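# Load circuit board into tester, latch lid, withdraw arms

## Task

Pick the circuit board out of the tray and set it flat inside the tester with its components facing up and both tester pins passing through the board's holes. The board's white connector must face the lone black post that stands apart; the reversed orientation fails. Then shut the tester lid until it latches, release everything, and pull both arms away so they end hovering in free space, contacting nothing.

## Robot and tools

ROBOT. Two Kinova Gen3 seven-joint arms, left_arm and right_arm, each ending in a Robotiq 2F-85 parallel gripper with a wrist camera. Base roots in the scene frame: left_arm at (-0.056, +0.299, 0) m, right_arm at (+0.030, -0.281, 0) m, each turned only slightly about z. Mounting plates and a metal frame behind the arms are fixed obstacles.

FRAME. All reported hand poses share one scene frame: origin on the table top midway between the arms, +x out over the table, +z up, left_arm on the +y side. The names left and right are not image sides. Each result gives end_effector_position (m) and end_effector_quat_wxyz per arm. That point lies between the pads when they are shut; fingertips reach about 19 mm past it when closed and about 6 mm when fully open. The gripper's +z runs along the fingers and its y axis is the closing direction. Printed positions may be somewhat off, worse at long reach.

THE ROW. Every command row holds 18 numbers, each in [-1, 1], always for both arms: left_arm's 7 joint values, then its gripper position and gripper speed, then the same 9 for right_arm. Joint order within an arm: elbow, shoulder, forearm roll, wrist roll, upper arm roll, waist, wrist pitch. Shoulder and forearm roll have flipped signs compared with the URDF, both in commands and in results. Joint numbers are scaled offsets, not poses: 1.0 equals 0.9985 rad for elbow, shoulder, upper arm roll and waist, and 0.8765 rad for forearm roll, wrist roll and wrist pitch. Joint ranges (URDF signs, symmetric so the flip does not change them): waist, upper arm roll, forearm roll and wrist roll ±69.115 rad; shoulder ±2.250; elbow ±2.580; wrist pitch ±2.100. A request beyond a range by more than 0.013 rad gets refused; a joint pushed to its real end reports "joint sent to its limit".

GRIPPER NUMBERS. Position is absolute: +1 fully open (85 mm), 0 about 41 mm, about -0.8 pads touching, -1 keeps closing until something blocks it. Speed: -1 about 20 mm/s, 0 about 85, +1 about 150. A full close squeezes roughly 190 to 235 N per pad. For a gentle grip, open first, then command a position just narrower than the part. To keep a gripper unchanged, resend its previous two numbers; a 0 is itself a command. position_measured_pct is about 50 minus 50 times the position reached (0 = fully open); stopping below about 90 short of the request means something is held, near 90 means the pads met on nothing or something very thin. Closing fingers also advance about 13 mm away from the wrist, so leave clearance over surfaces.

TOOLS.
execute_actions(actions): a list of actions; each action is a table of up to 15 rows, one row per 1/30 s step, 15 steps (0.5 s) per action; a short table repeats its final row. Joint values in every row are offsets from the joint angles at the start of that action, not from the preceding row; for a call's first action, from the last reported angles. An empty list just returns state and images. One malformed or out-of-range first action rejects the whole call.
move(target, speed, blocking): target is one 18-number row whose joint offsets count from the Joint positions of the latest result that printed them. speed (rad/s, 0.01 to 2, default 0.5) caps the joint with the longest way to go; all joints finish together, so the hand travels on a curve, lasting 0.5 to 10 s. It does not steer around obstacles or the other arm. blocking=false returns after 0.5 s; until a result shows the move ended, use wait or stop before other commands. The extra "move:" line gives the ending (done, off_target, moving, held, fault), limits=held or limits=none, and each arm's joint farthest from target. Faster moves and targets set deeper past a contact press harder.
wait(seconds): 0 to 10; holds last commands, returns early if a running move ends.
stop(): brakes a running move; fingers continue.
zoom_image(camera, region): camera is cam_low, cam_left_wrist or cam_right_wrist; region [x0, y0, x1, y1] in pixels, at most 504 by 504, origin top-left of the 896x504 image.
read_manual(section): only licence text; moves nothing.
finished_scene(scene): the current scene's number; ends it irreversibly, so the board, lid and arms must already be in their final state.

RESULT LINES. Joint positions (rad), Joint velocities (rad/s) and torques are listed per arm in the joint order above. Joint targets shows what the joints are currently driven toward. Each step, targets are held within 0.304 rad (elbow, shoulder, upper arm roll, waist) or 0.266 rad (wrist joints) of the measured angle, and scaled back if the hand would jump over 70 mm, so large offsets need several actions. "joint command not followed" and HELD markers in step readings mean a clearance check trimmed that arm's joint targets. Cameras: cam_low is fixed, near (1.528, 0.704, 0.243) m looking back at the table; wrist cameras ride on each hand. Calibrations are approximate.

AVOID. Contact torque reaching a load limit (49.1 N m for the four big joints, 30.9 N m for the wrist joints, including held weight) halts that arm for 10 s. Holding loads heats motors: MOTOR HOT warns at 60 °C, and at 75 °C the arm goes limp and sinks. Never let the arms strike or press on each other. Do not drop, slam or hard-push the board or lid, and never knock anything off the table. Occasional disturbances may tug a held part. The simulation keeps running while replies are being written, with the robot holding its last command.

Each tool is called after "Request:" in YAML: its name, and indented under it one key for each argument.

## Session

Request:
execute_actions:
  actions: []

Scene clock: 0.00 s.
left_arm: end_effector_position=(+0.3255, +0.8117, +0.1774) position_measured_pct=0.0 end_effector_quat_wxyz=(-0.019, +0.955, -0.215, -0.202) | right_arm: end_effector_position=(+0.1289, +0.0237, +0.1166) position_measured_pct=0.0 end_effector_quat_wxyz=(+0.566, -0.035, -0.685, -0.457)
Joint names: [elbow, shoulder, forearm roll, wrist roll, upper arm roll, waist, wrist pitch]
Joint positions: left_arm=[ 0.507 -1.117 -0.05   3.325 -0.492 -0.717  1.7  ] | right_arm=[ 2.05  -1.277  1.034  2.286 -0.138 -0.314  1.422]
Joint velocities: left_arm=[-0.    -0.001  0.     0.     0.     0.     0.   ] | right_arm=[-0.     0.001 -0.     0.    -0.001 -0.     0.   ]
Joint torques (N m, as the joint torque sensors report them, + toward a larger Joint positions number): no reading
Joint targets: left_arm=[0.507 -1.117 -0.050 3.325 -0.492 -0.717 1.700] | right_arm=[2.050 -1.277 1.034 2.286 -0.138 -0.314 1.422]
camera_calibration (this result's frames):
cam_left_wrist: T_world_to_cam=[[-0.450929, -0.888726, 0.0826357, 0.854362], [-0.820868, 0.449283, 0.35259, -0.0911799], [-0.350483, 0.09116, -0.932122, 0.352202], [0, 0, 0, 1]] pos_world=[0.43385, 0.768153, 0.289843]
cam_right_wrist: T_world_to_cam=[[0.587083, 0.539627, 0.603437, -0.171016], [0.396134, 0.458574, -0.79548, 0.0790936], [-0.705983, 0.706055, 0.0554563, 0.212682], [0, 0, 0, 1]] pos_world=[0.219219, -0.0941507, 0.15432]

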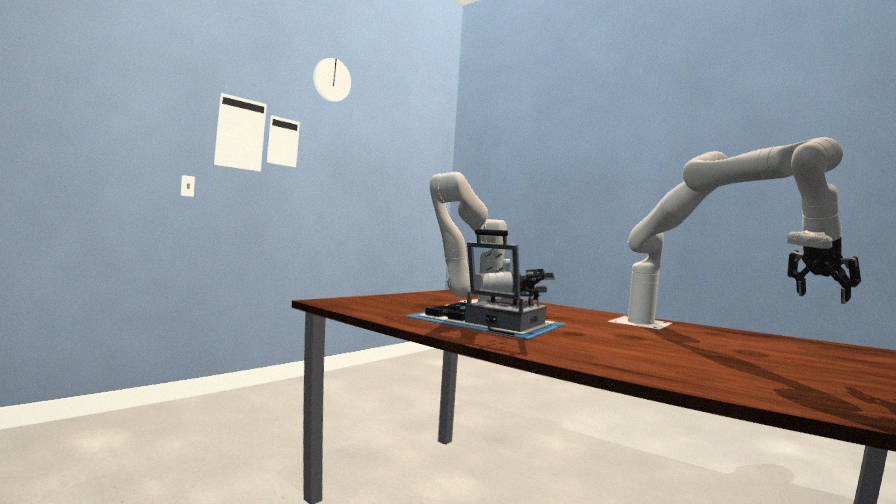

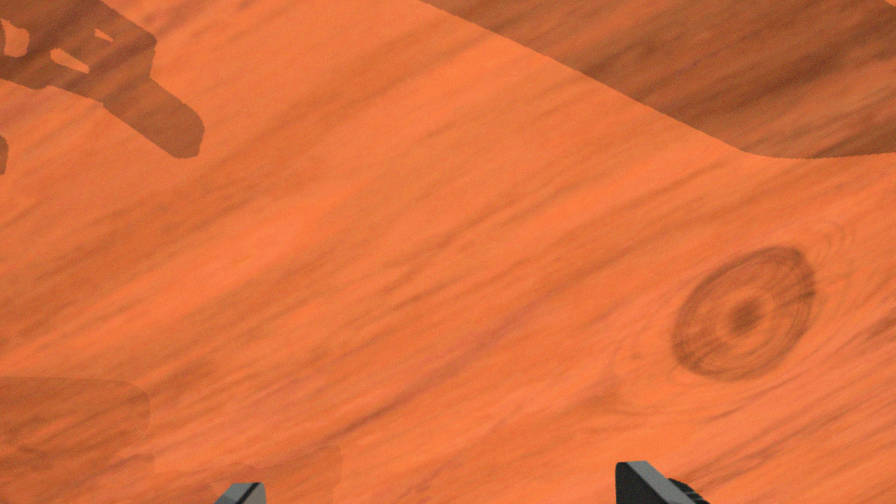

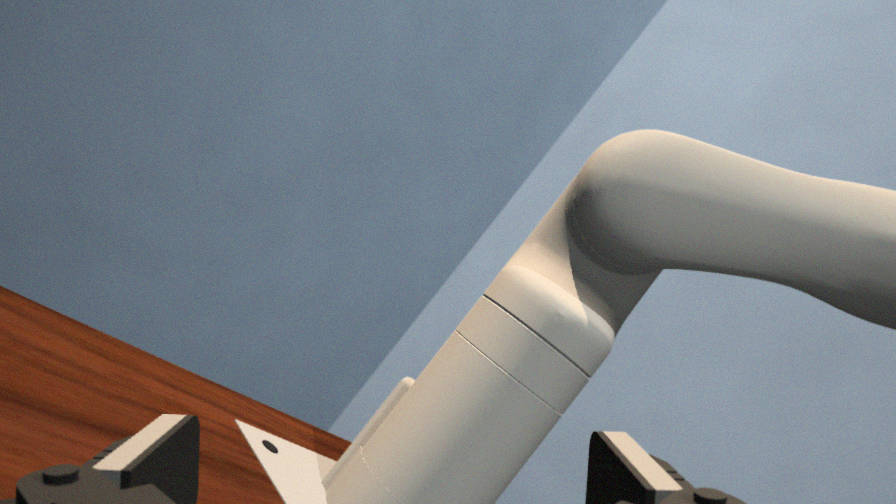

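Request:
move:
  target: [0.587,0.607,0.057,0.462,0.493,0.5,-0.186,1,0,0,0.8,0,0,0,0.3,0,1,0]
  speed: 0.9

Request:
move:
  target: [0,0,0,0,0,0.736,0,1,0,0,0,0,0,0,1,0,1,0]
  speed: 1.0

Scene clock: 1.83 s.
left_arm: end_effector_position=(+0.4591, +0.3724, +0.3298) position_measured_pct=0.0 end_effector_quat_wxyz=(+0.000, +0.922, -0.386, -0.000) | right_arm: end_effector_position=(+0.2833, -0.0227, +0.2896) position_measured_pct=0.0 end_effector_quat_wxyz=(-0.189, -0.072, +0.821, +0.534)
Joint names: [elbow, shoulder, forearm roll, wrist roll, upper arm roll, waist, wrist pitch]
Joint positions: left_arm=[ 1.093 -0.512  0.     3.73  -0.    -0.218  1.537] | right_arm=[ 2.05  -0.479  1.034  2.286 -0.138 -0.015  1.422]
Joint velocities: left_arm=[ 0.     0.001  0.    -0.    -0.     0.001  0.001] | right_arm=[ 0.     0.003 -0.     0.    -0.     0.002 -0.   ]
Joint torques (N m, as the joint torque sensors report them, + toward a larger Joint positions number): left_arm=[-9.53 18.33 -0.15  0.06  0.85 -0.16  0.14] | right_arm=[-4.02 13.49  1.58  0.33 -1.07 -0.02  2.36]
Joint targets: left_arm=[1.093 -0.511 0.000 3.730 -0.000 -0.218 1.537] | right_arm=[2.050 -0.479 1.034 2.286 -0.138 -0.015 1.422]
move: done; limits=none; left_arm: farthest joint: the shoulder, 0.001 radians from its target (0.607 radians at the start); right_arm: farthest joint: the shoulder, 0.001 radians from its target (0.799 radians at the start)
camera_calibration (this result's frames):
cam_left_wrist: T_world_to_cam=[[-0.744949, -0.666941, 0.0155564, 0.58611], [-0.666909, 0.743918, -0.0426456, 0.112013], [0.0168694, -0.0421434, -0.998969, 0.484111], [0, 0, 0, 1]] pos_world=[0.503158, 0.327974, 0.479271]
cam_right_wrist: T_world_to_cam=[[0.0768748, 0.37639, 0.923266, -0.292808], [0.933079, 0.299169, -0.199654, -0.151443], [-0.35136, 0.876829, -0.328203, 0.359411], [0, 0, 0, 1]] pos_world=[0.2901, -0.159625, 0.358063]

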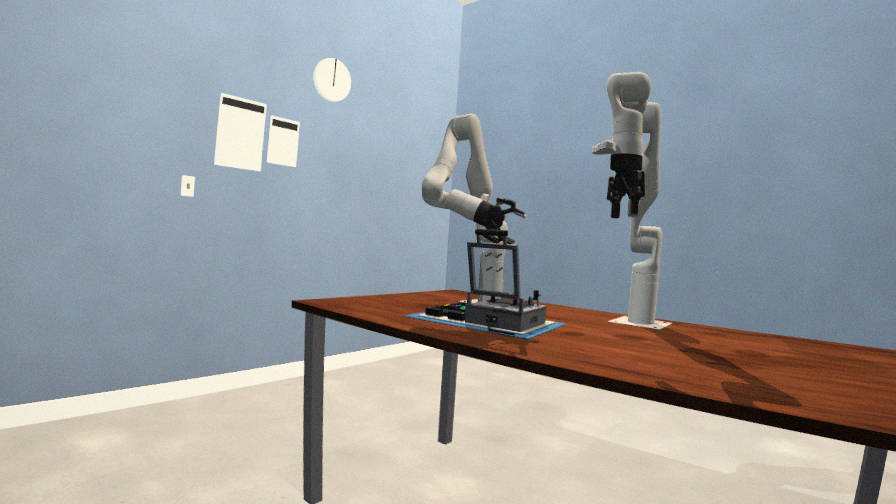

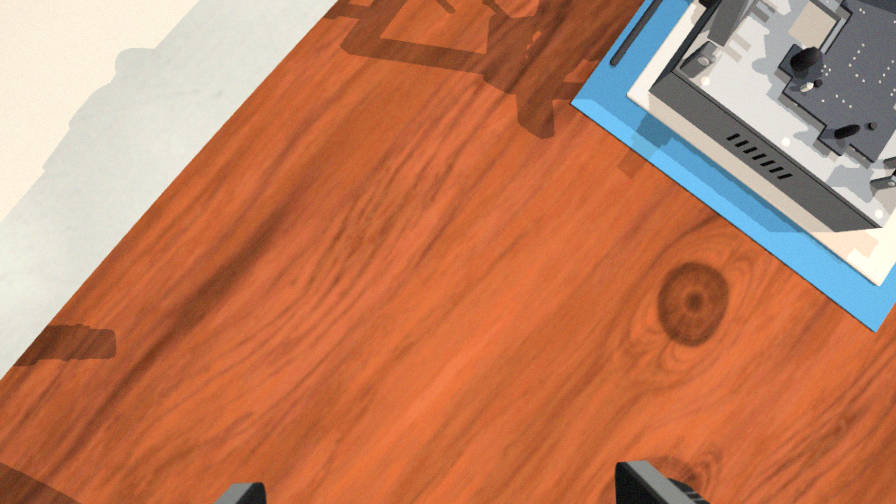

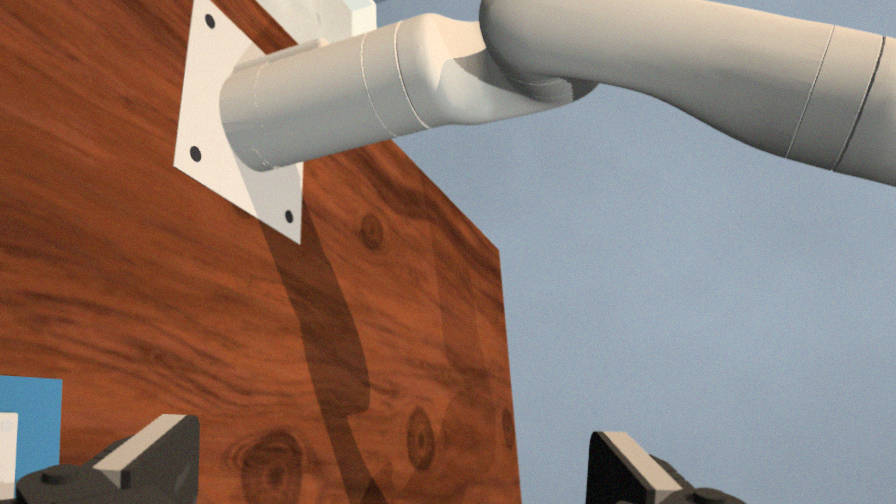

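Scene clock: 3.60 s.
left_arm: end_effector_position=(+0.3751, +0.0079, +0.3298) position_measured_pct=0.0 end_effector_quat_wxyz=(-0.000, +0.722, -0.692, -0.000) | right_arm: end_effector_position=(+0.3844, -0.3542, +0.2896) position_measured_pct=0.0 end_effector_quat_wxyz=(+0.089, +0.330, +0.755, +0.559)
Joint names: [elbow, shoulder, forearm roll, wrist roll, upper arm roll, waist, wrist pitch]
Joint positions: left_arm=[ 1.093 -0.512  0.     3.73  -0.     0.517  1.537] | right_arm=[ 2.05  -0.479  1.034  2.286 -0.138  0.983  1.422]
Joint velocities: left_arm=[ 0.    -0.     0.     0.    -0.001  0.001 -0.   ] | right_arm=[-0.001 -0.     0.    -0.002 -0.     0.002  0.   ]
Joint torques (N m, as the joint torque sensors report them, + toward a larger Joint positions number): left_arm=[-9.65 18.7  -0.09  0.27  0.63 -0.02 -0.08] | right_arm=[-3.97 13.26  1.7   0.17 -1.15 -0.42  2.36]
Joint targets: left_arm=[1.093 -0.512 0.000 3.730 -0.000 0.517 1.537] | right_arm=[2.050 -0.479 1.034 2.286 -0.138 0.984 1.422]
move: done; limits=none; left_arm: farthest joint: the waist, 0.000 radians from its target (0.735 radians at the start); right_arm: farthest joint: the waist, 0.000 radians from its target (0.998 radians at the start)
camera_calibration (this result's frames):
cam_left_wrist: T_world_to_cam=[[-0.999868, 0.00461849, 0.0155606, 0.370797], [0.00395104, 0.999082, -0.0426549, 0.0734932], [-0.0157433, -0.0425878, -0.998969, 0.482404], [0, 0, 0, 1]] pos_world=[0.378053, -0.0545938, 0.479271]
cam_right_wrist: T_world_to_cam=[[0.358021, 0.139303, 0.923264, -0.367865], [0.756962, -0.622211, -0.199653, -0.405327], [0.546653, 0.770356, -0.328211, 0.302701], [0, 0, 0, 1]] pos_world=[0.273048, -0.434141, 0.358061]

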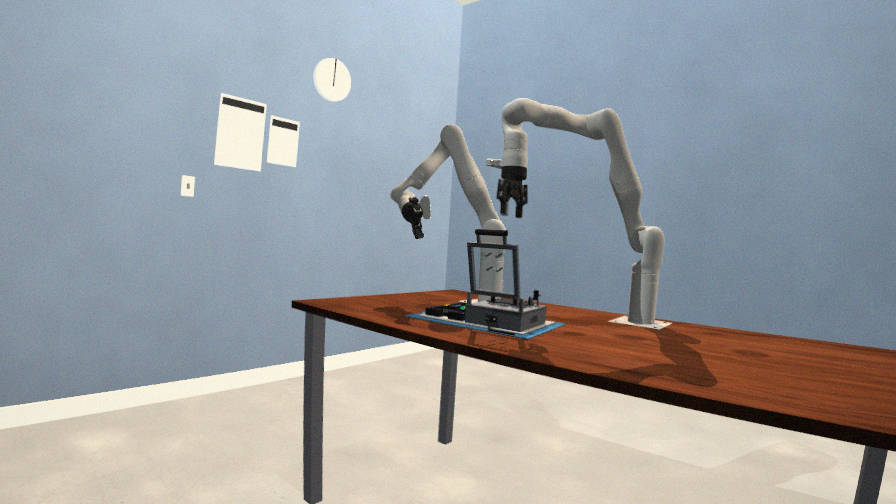

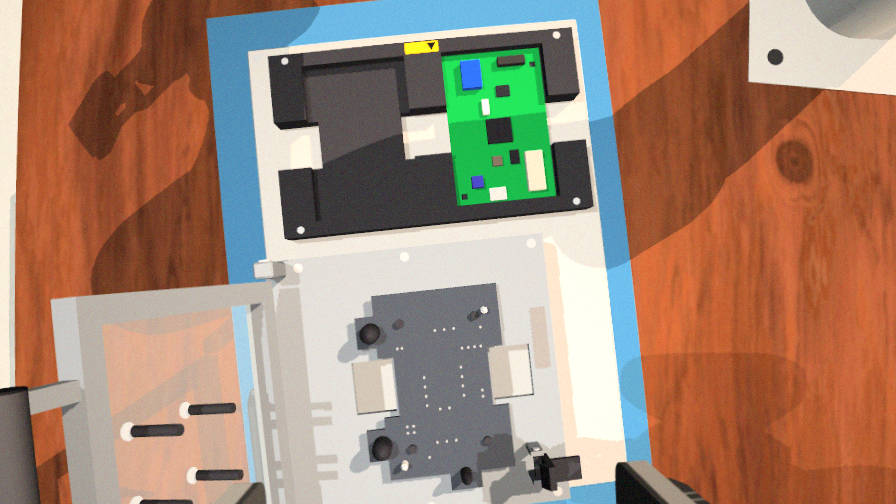

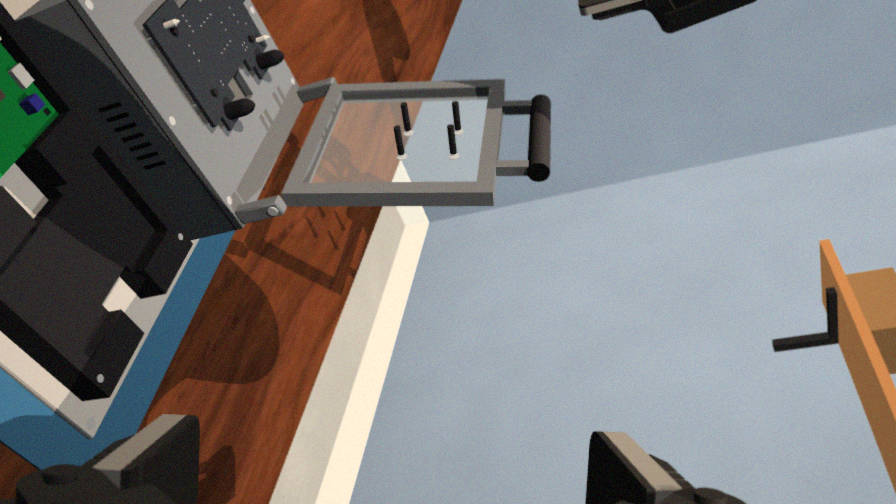

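Request:
move:
  target: [0.1326,-0.4046,0,0.389,0,0.2934,-0.6127,1,0,0,0,0,0,0,0.5,0,1,0]
  speed: 0.6

Scene clock: 6.60 s.
left_arm: end_effector_position=(+0.3250, -0.1625, +0.0603) position_measured_pct=0.0 end_effector_quat_wxyz=(-0.000, +0.738, -0.674, +0.000) | right_arm: end_effector_position=(+0.3063, -0.5150, +0.2896) position_measured_pct=0.0 end_effector_quat_wxyz=(+0.225, +0.506, +0.650, +0.520)
Joint names: [elbow, shoulder, forearm roll, wrist roll, upper arm roll, waist, wrist pitch]
Joint positions: left_arm=[ 1.225 -0.915  0.     4.071 -0.     0.81   1.   ] | right_arm=[ 2.05  -0.479  1.034  2.286 -0.138  1.482  1.422]
Joint velocities: left_arm=[ 0.    -0.001  0.     0.    -0.     0.001 -0.001] | right_arm=[ 0.001 -0.    -0.     0.    -0.     0.004  0.   ]
Joint torques (N m, as the joint torque sensors report them, + toward a larger Joint positions number): left_arm=[-8.07 23.37 -0.15  0.07  0.61  0.14 -0.22] | right_arm=[-3.86 13.25  1.53  0.28 -1.16  0.42  2.34]
Joint targets: left_arm=[1.225 -0.916 0.000 4.071 -0.000 0.810 1.000] | right_arm=[2.050 -0.479 1.034 2.286 -0.138 1.483 1.422]
move: done; limits=none; left_arm: farthest joint: the shoulder, 0.001 radians from its target (0.404 radians at the start); right_arm: farthest joint: the waist, 0.000 radians from its target (0.499 radians at the start)
camera_calibration (this result's frames):
cam_left_wrist: T_world_to_cam=[[-0.998947, -0.0433607, 0.0149899, 0.317575], [-0.0439715, 0.9981, -0.0431557, 0.247927], [-0.0130901, -0.0437694, -0.998956, 0.204045], [0, 0, 0, 1]] pos_world=[0.330814, -0.224755, 0.209771]
cam_right_wrist: T_world_to_cam=[[0.381038, -0.0489914, 0.92326, -0.421504], [0.366941, -0.908567, -0.199652, -0.47424], [0.848625, 0.414857, -0.328222, 0.193721], [0, 0, 0, 1]] pos_world=[0.170231, -0.531895, 0.358059]

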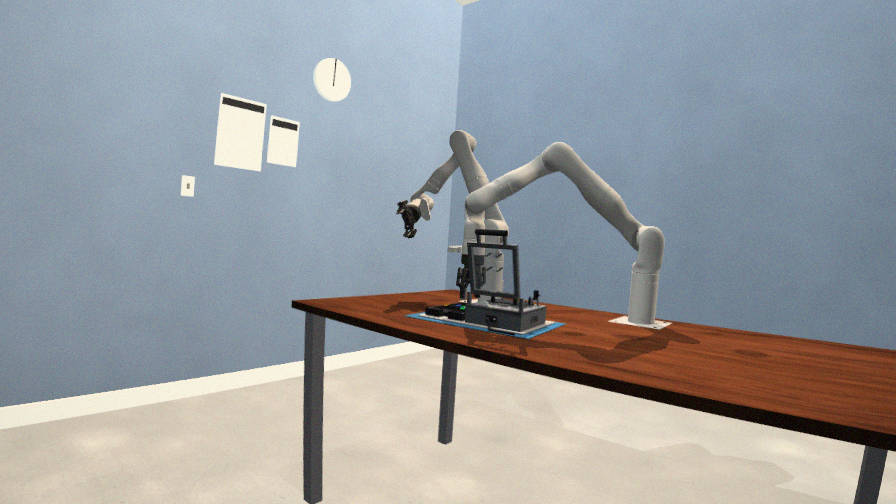

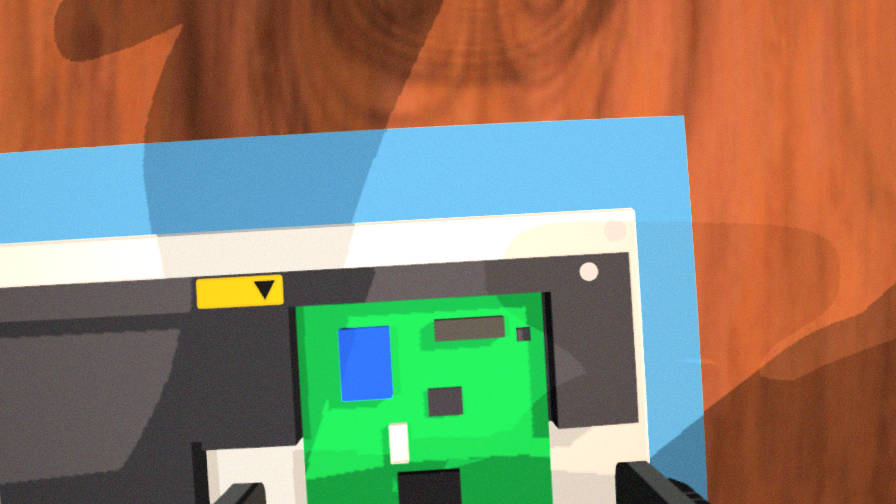

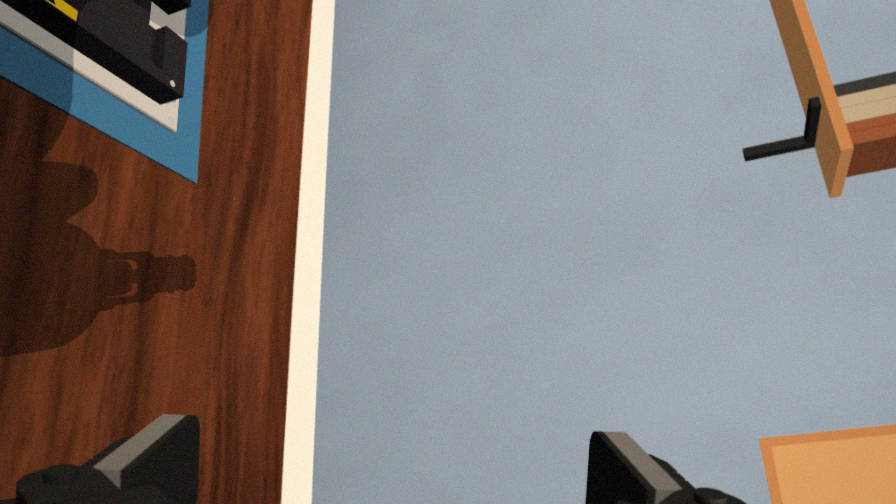

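Request:
move:
  target: [0.0133,-0.0567,0,-0.006,0,-0.0052,-0.0787,1,0,0,0,0,0,0,0,0,1,0]
  speed: 0.12

Request:
move:
  target: [0,0,0,0,0,0,0,-1,-0.8,0,0,0,0,0,0,0,1,0]

Scene clock: 7.57 s.
left_arm: end_effector_position=(+0.3282, -0.1614, +0.0230) position_measured_pct=0.0 end_effector_quat_wxyz=(-0.000, +0.738, -0.674, -0.000) | right_arm: end_effector_position=(+0.3063, -0.5150, +0.2896) position_measured_pct=0.0 end_effector_quat_wxyz=(+0.225, +0.506, +0.650, +0.520)
Joint names: [elbow, shoulder, forearm roll, wrist roll, upper arm roll, waist, wrist pitch]
Joint positions: left_arm=[ 1.239 -0.972  0.     4.066 -0.     0.805  0.931] | right_arm=[ 2.05  -0.479  1.034  2.286 -0.138  1.482  1.422]
Joint velocities: left_arm=[-0.    -0.002 -0.    -0.    -0.    -0.     0.   ] | right_arm=[ 0.001 -0.    -0.    -0.     0.    -0.    -0.   ]
Joint torques (N m, as the joint torque sensors report them, + toward a larger Joint positions number): left_arm=[-7.59 23.16  0.02  0.11  0.67  0.04  0.01] | right_arm=[-3.93 13.25  1.6   0.29 -1.08 -0.01  2.36]
Joint targets: left_arm=[1.239 -0.972 0.000 4.066 -0.000 0.805 0.931] | right_arm=[2.050 -0.479 1.034 2.286 -0.138 1.482 1.422]
move: done; limits=none; left_arm: farthest joint: the waist, 0.000 radians from its target (0.005 radians at the start); right_arm: farthest joint: the waist, 0.000 radians from its target (0.001 radians at the start)
camera_calibration (this result's frames):
cam_left_wrist: T_world_to_cam=[[-0.998943, -0.0432733, 0.0154847, 0.321385], [-0.0438978, 0.998129, -0.0425666, 0.24536], [-0.0136138, -0.0432013, -0.998974, 0.167174], [0, 0, 0, 1]] pos_world=[0.334092, -0.223771, 0.17247]
cam_right_wrist: T_world_to_cam=[[0.381037, -0.0489916, 0.923261, -0.421504], [0.366939, -0.908568, -0.199651, -0.474242], [0.848626, 0.414854, -0.328221, 0.19372], [0, 0, 0, 1]] pos_world=[0.170231, -0.531896, 0.358059]

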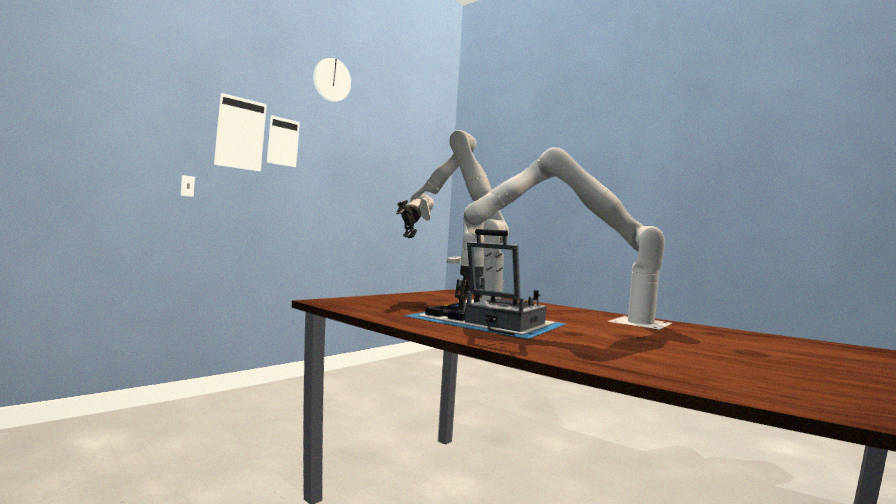

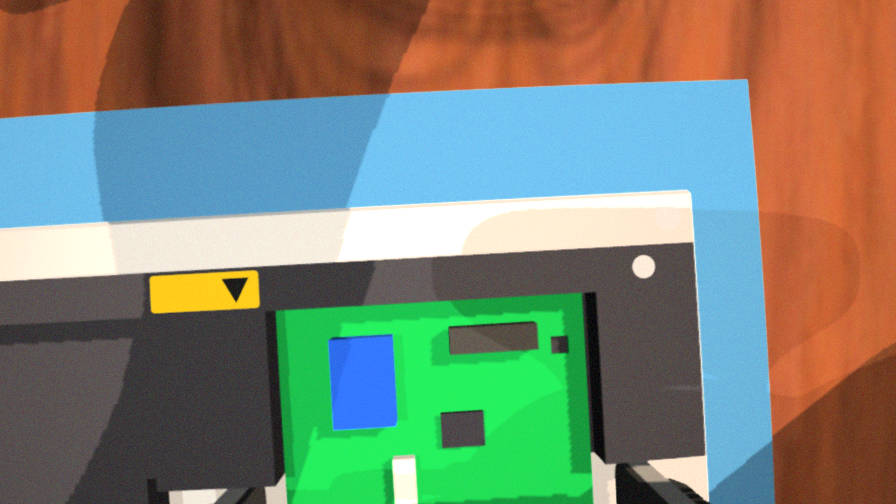

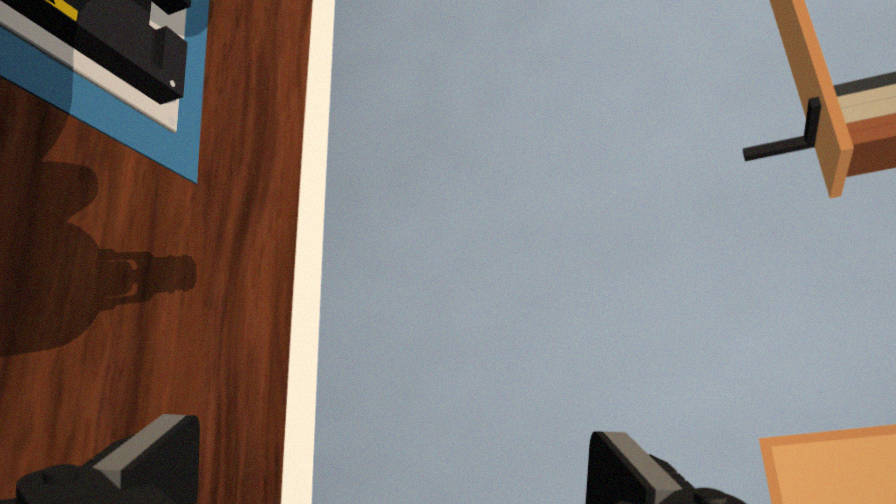

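Scene clock: 8.63 s.
left_arm: end_effector_position=(+0.3284, -0.1616, +0.0247) position_measured_pct=22.2 end_effector_quat_wxyz=(+0.000, +0.738, -0.674, +0.000) | right_arm: end_effector_position=(+0.3063, -0.5150, +0.2896) position_measured_pct=0.0 end_effector_quat_wxyz=(+0.225, +0.506, +0.650, +0.520)
Joint names: [elbow, shoulder, forearm roll, wrist roll, upper arm roll, waist, wrist pitch]
Joint positions: left_arm=[ 1.239 -0.969  0.     4.066  0.     0.805  0.933] | right_arm=[ 2.05  -0.479  1.034  2.286 -0.138  1.482  1.422]
Joint velocities: left_arm=[ 0.    -0.     0.    -0.    -0.001  0.    -0.   ] | right_arm=[ 0.    -0.    -0.    -0.     0.    -0.001  0.   ]
Joint torques (N m, as the joint torque sensors report them, + toward a larger Joint positions number): left_arm=[-7.47 21.57  0.13  0.03  0.67 -0.06 -0.51] | right_arm=[-3.89 13.12  1.63  0.19 -1.07  0.16  2.44]
Joint targets: left_arm=[1.239 -0.972 0.000 4.066 -0.000 0.805 0.931] | right_arm=[2.050 -0.479 1.034 2.286 -0.138 1.482 1.422]
move: done; limits=none; left_arm: farthest joint: the shoulder, 0.003 radians from its target (0.000 radians at the start); right_arm: farthest joint: the waist, 0.000 radians from its target (0.000 radians at the start)
camera_calibration (this result's frames):
cam_left_wrist: T_world_to_cam=[[-0.998954, -0.0432739, 0.0147802, 0.321542], [-0.0438811, 0.998086, -0.0435815, 0.245644], [-0.012866, -0.0441845, -0.998941, 0.168444], [0, 0, 0, 1]] pos_world=[0.334152, -0.223817, 0.174219]
cam_right_wrist: T_world_to_cam=[[0.381037, -0.0489913, 0.923261, -0.421504], [0.366938, -0.908568, -0.19965, -0.474243], [0.848627, 0.414853, -0.328221, 0.193719], [0, 0, 0, 1]] pos_world=[0.170231, -0.531897, 0.358059]

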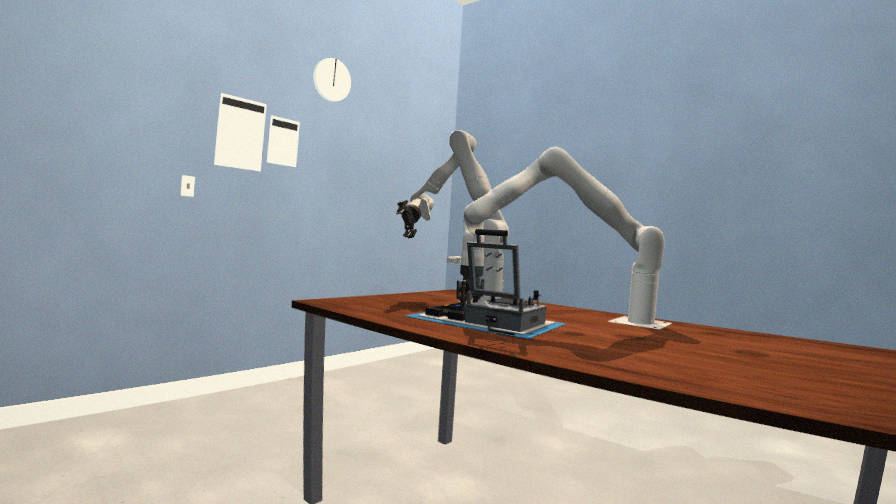

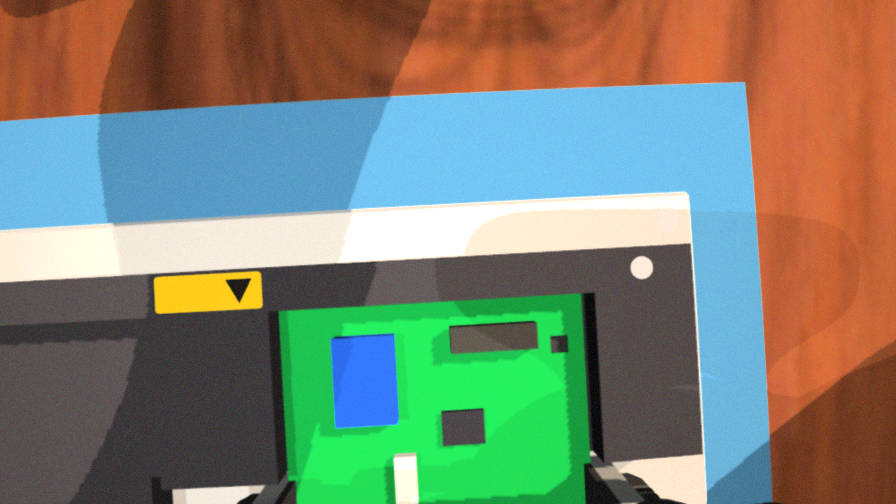

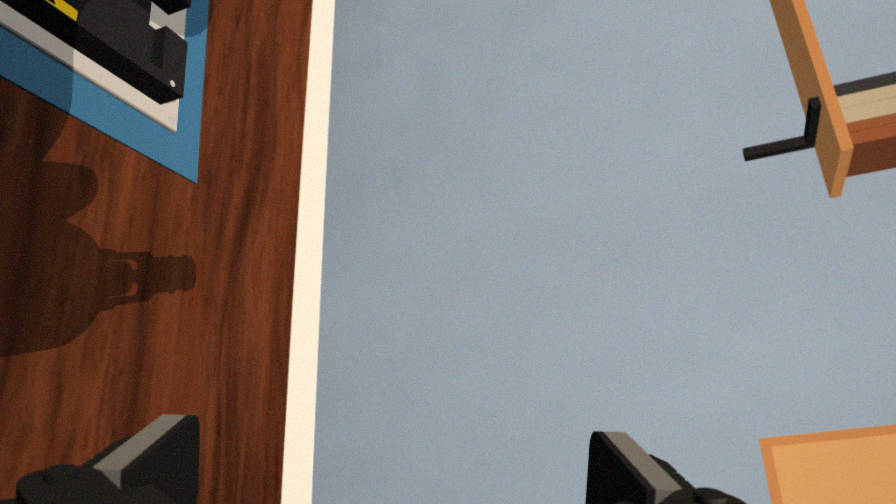

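Request:
move:
  target: [-0.098,0.1393,0,0,0,0,0.271,-1,-0.8,0,0,0,0,0,0,0,1,0]
  speed: 0.3

Request:
move:
  target: [0.4022,0.1502,0,-0.3377,0,-0.2966,-0.287,-1,-0.8,0,0,0,0,0,0,0,1,0]
  speed: 0.4

Scene clock: 10.00 s.
left_arm: end_effector_position=(+0.3285, -0.1618, +0.1350) position_measured_pct=22.2 end_effector_quat_wxyz=(-0.000, +0.738, -0.674, +0.000) | right_arm: end_effector_position=(+0.3063, -0.5150, +0.2896) position_measured_pct=0.0 end_effector_quat_wxyz=(+0.225, +0.506, +0.650, +0.520)
Joint names: [elbow, shoulder, forearm roll, wrist roll, upper arm roll, waist, wrist pitch]
Joint positions: left_arm=[ 1.141 -0.83   0.     4.066  0.     0.805  1.171] | right_arm=[ 2.05  -0.479  1.034  2.286 -0.138  1.482  1.422]
Joint velocities: left_arm=[ 0.     0.001 -0.     0.     0.    -0.     0.   ] | right_arm=[ 0.001  0.001 -0.    -0.001  0.    -0.     0.   ]
Joint torques (N m, as the joint torque sensors report them, + toward a larger Joint positions number): left_arm=[-8.76 22.8  -0.14  0.24  0.55  0.22  0.01] | right_arm=[-4.05 13.3   1.67  0.28 -1.03 -0.02  2.39]
Joint targets: left_arm=[1.141 -0.830 0.000 4.066 0.000 0.805 1.171] | right_arm=[2.050 -0.479 1.034 2.286 -0.138 1.482 1.422]
move: done; limits=none; left_arm: farthest joint: the waist, 0.000 radians from its target (0.000 radians at the start); right_arm: farthest joint: the waist, 0.000 radians from its target (0.000 radians at the start)
camera_calibration (this result's frames):
cam_left_wrist: T_world_to_cam=[[-0.998947, -0.0432928, 0.0152139, 0.320024], [-0.0439119, 0.998108, -0.0430397, 0.250596], [-0.0133218, -0.0436625, -0.998958, 0.278825], [0, 0, 0, 1]] pos_world=[0.334405, -0.224092, 0.284451]
cam_right_wrist: T_world_to_cam=[[0.381036, -0.0489912, 0.923261, -0.421504], [0.366937, -0.908569, -0.199649, -0.474244], [0.848628, 0.414852, -0.328221, 0.193718], [0, 0, 0, 1]] pos_world=[0.170231, -0.531898, 0.358059]

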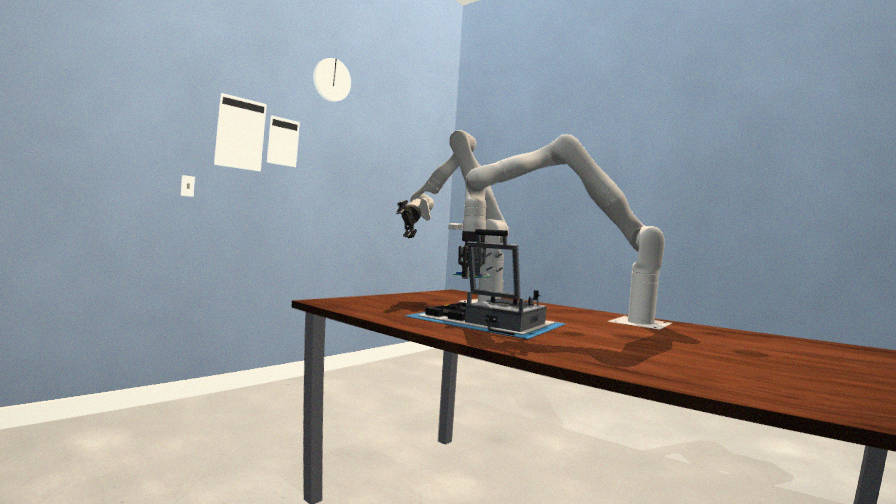

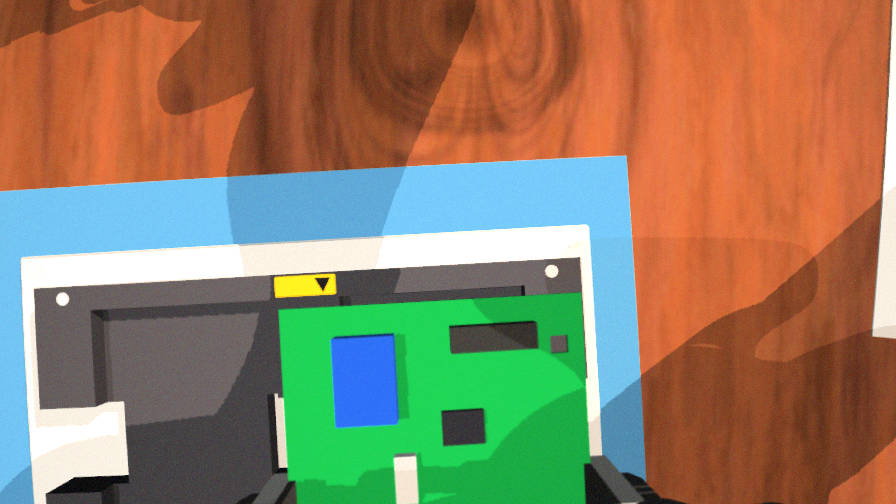

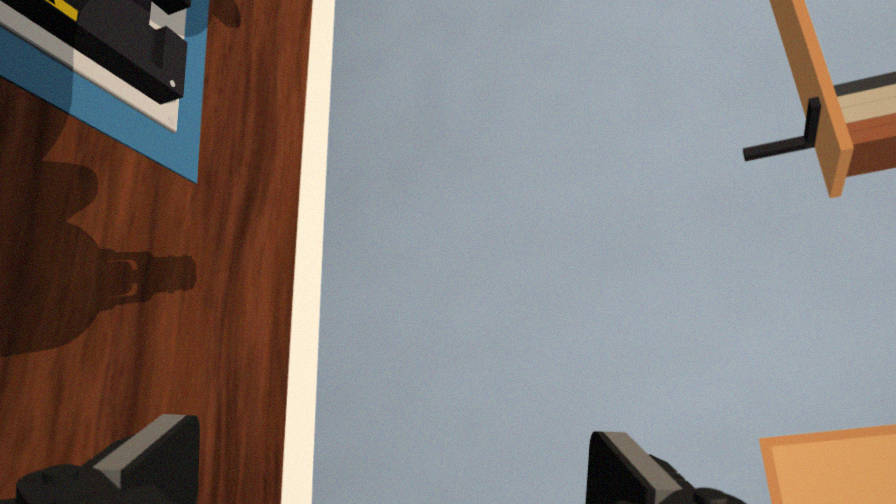

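Scene clock: 11.47 s.
left_arm: end_effector_position=(+0.3728, +0.0143, +0.1098) position_measured_pct=22.2 end_effector_quat_wxyz=(-0.000, +0.738, -0.674, -0.000) | right_arm: end_effector_position=(+0.3063, -0.5150, +0.2896) position_measured_pct=0.0 end_effector_quat_wxyz=(+0.225, +0.506, +0.650, +0.520)
Joint names: [elbow, shoulder, forearm roll, wrist roll, upper arm roll, waist, wrist pitch]
Joint positions: left_arm=[ 1.542 -0.68   0.     3.77   0.     0.509  0.919] | right_arm=[ 2.05  -0.479  1.034  2.286 -0.138  1.482  1.422]
Joint velocities: left_arm=[ 0.     0.002 -0.     0.     0.    -0.003  0.   ] | right_arm=[-0.    -0.     0.    -0.001  0.    -0.    -0.   ]
Joint torques (N m, as the joint torque sensors report them, + toward a larger Joint positions number): left_arm=[-7.49 19.19  0.13  0.24  0.59 -0.37 -0.13] | right_arm=[-3.87 13.3   1.6   0.17 -1.16  0.05  2.43]
Joint targets: left_arm=[1.542 -0.680 0.000 3.770 0.000 0.508 0.919] | right_arm=[2.050 -0.479 1.034 2.286 -0.138 1.482 1.422]
move: done; limits=none; left_arm: farthest joint: the waist, 0.000 radians from its target (0.296 radians at the start); right_arm: farthest joint: the waist, 0.000 radians from its target (0.000 radians at the start)
camera_calibration (this result's frames):
cam_left_wrist: T_world_to_cam=[[-0.998951, -0.0431075, 0.0154282, 0.372169], [-0.0437335, 0.998124, -0.042843, 0.0756039], [-0.0135524, -0.0434728, -0.998963, 0.262077], [0, 0, 0, 1]] pos_world=[0.378637, -0.0480256, 0.259302]
cam_right_wrist: T_world_to_cam=[[0.381036, -0.048991, 0.923261, -0.421504], [0.366936, -0.90857, -0.199648, -0.474245], [0.848628, 0.414851, -0.328221, 0.193718], [0, 0, 0, 1]] pos_world=[0.170231, -0.531898, 0.358059]

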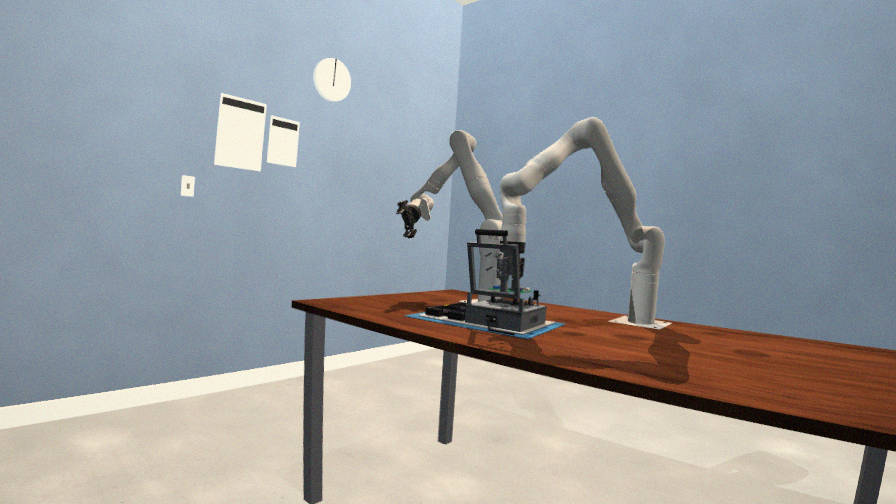

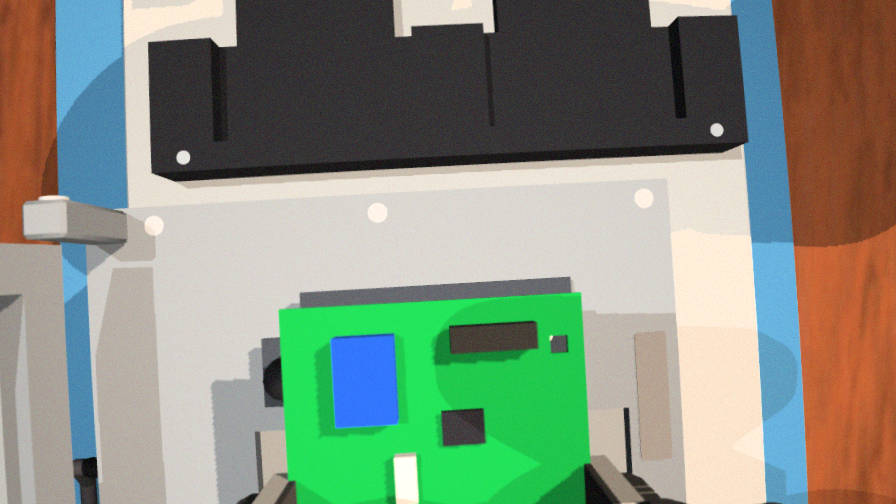

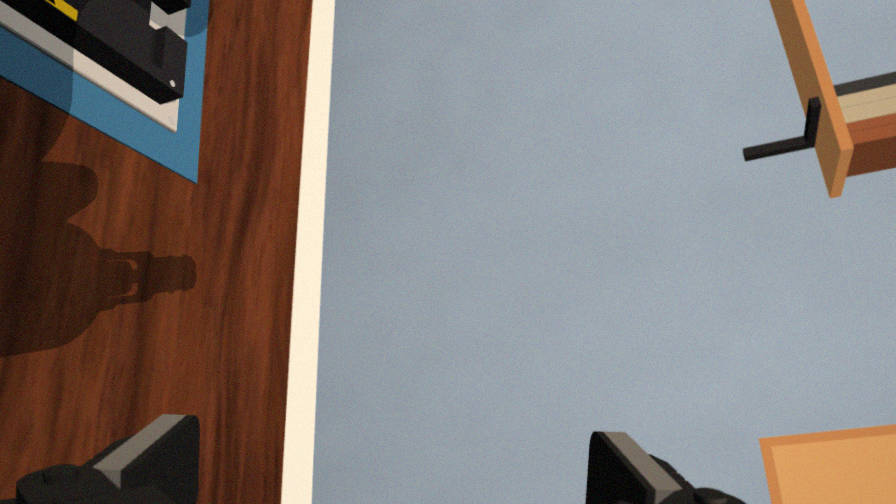

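Request:
move:
  target: [0.025,-0.0249,0,0.0013,0,0.0011,-0.0569,-1,-0.8,0,0,0,0,0,0,0,1,0]
  speed: 0.07

Scene clock: 12.53 s.
left_arm: end_effector_position=(+0.3710, +0.0147, +0.0910) position_measured_pct=22.2 end_effector_quat_wxyz=(-0.000, +0.738, -0.674, -0.000) | right_arm: end_effector_position=(+0.3063, -0.5150, +0.2896) position_measured_pct=0.0 end_effector_quat_wxyz=(+0.225, +0.506, +0.650, +0.520)
Joint names: [elbow, shoulder, forearm roll, wrist roll, upper arm roll, waist, wrist pitch]
Joint positions: left_arm=[ 1.567 -0.705  0.     3.771  0.     0.51   0.869] | right_arm=[ 2.05  -0.479  1.034  2.286 -0.138  1.482  1.422]
Joint velocities: left_arm=[-0. -0.  0. -0. -0. -0. -0.] | right_arm=[-0.001  0.001 -0.    -0.    -0.    -0.     0.   ]
Joint torques (N m, as the joint torque sensors report them, + toward a larger Joint positions number): left_arm=[-7.87 19.63 -0.12  0.04  0.52  0.1   0.29] | right_arm=[-3.66 13.37  1.62  0.23 -1.08  0.03  2.36]
Joint targets: left_arm=[1.567 -0.705 0.000 3.771 0.000 0.510 0.869] | right_arm=[2.050 -0.479 1.034 2.286 -0.138 1.482 1.422]
move: done; limits=none; left_arm: farthest joint: the waist, 0.000 radians from its target (0.001 radians at the start); right_arm: farthest joint: the waist, 0.000 radians from its target (0.000 radians at the start)
camera_calibration (this result's frames):
cam_left_wrist: T_world_to_cam=[[-0.998951, -0.0431518, 0.0153275, 0.37069], [-0.0437743, 0.998119, -0.0429124, 0.0743187], [-0.0134469, -0.0435383, -0.998961, 0.243202], [0, 0, 0, 1]] pos_world=[0.376825, -0.0475944, 0.240457]
cam_right_wrist: T_world_to_cam=[[0.381035, -0.0489905, 0.923262, -0.421504], [0.366935, -0.90857, -0.199647, -0.474246], [0.848629, 0.41485, -0.328221, 0.193717], [0, 0, 0, 1]] pos_world=[0.170232, -0.531899, 0.358058]

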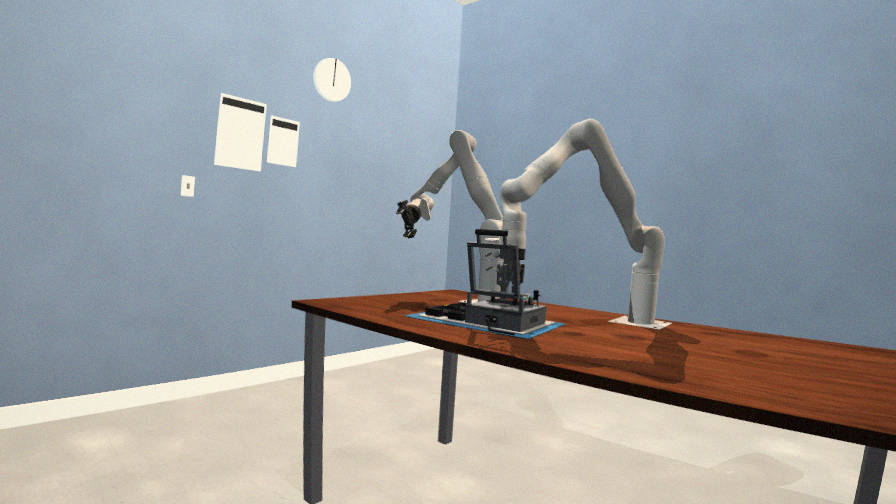

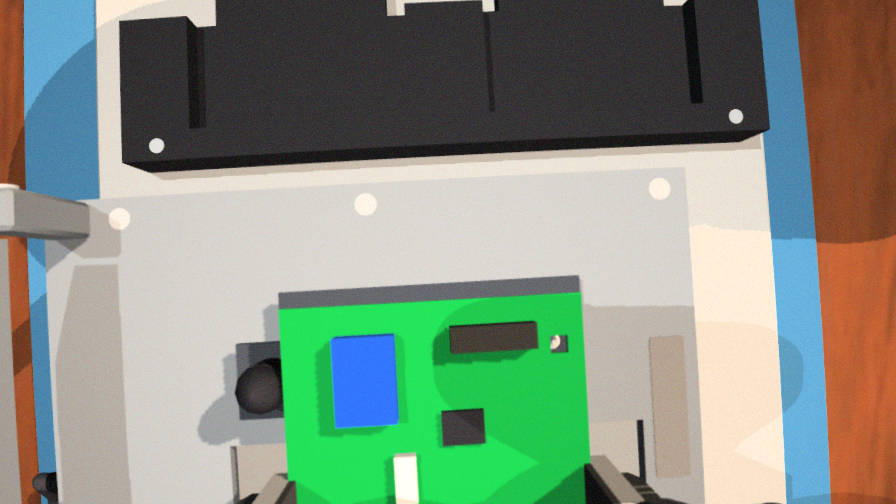

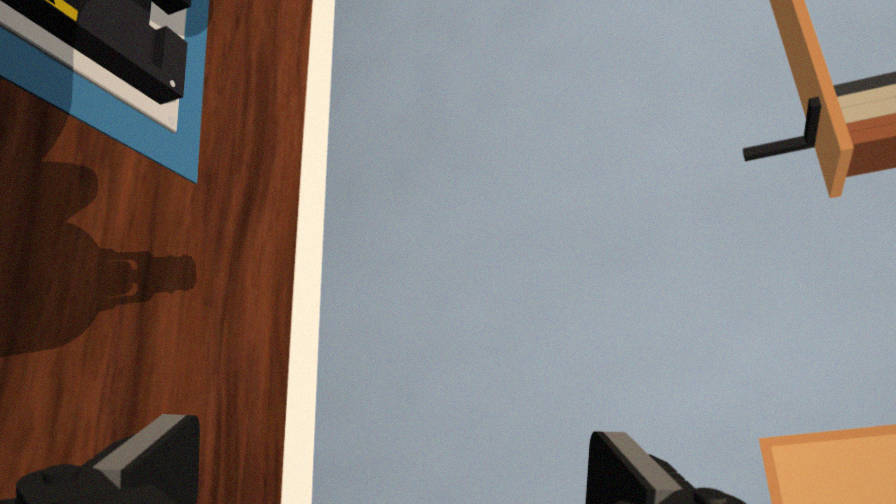

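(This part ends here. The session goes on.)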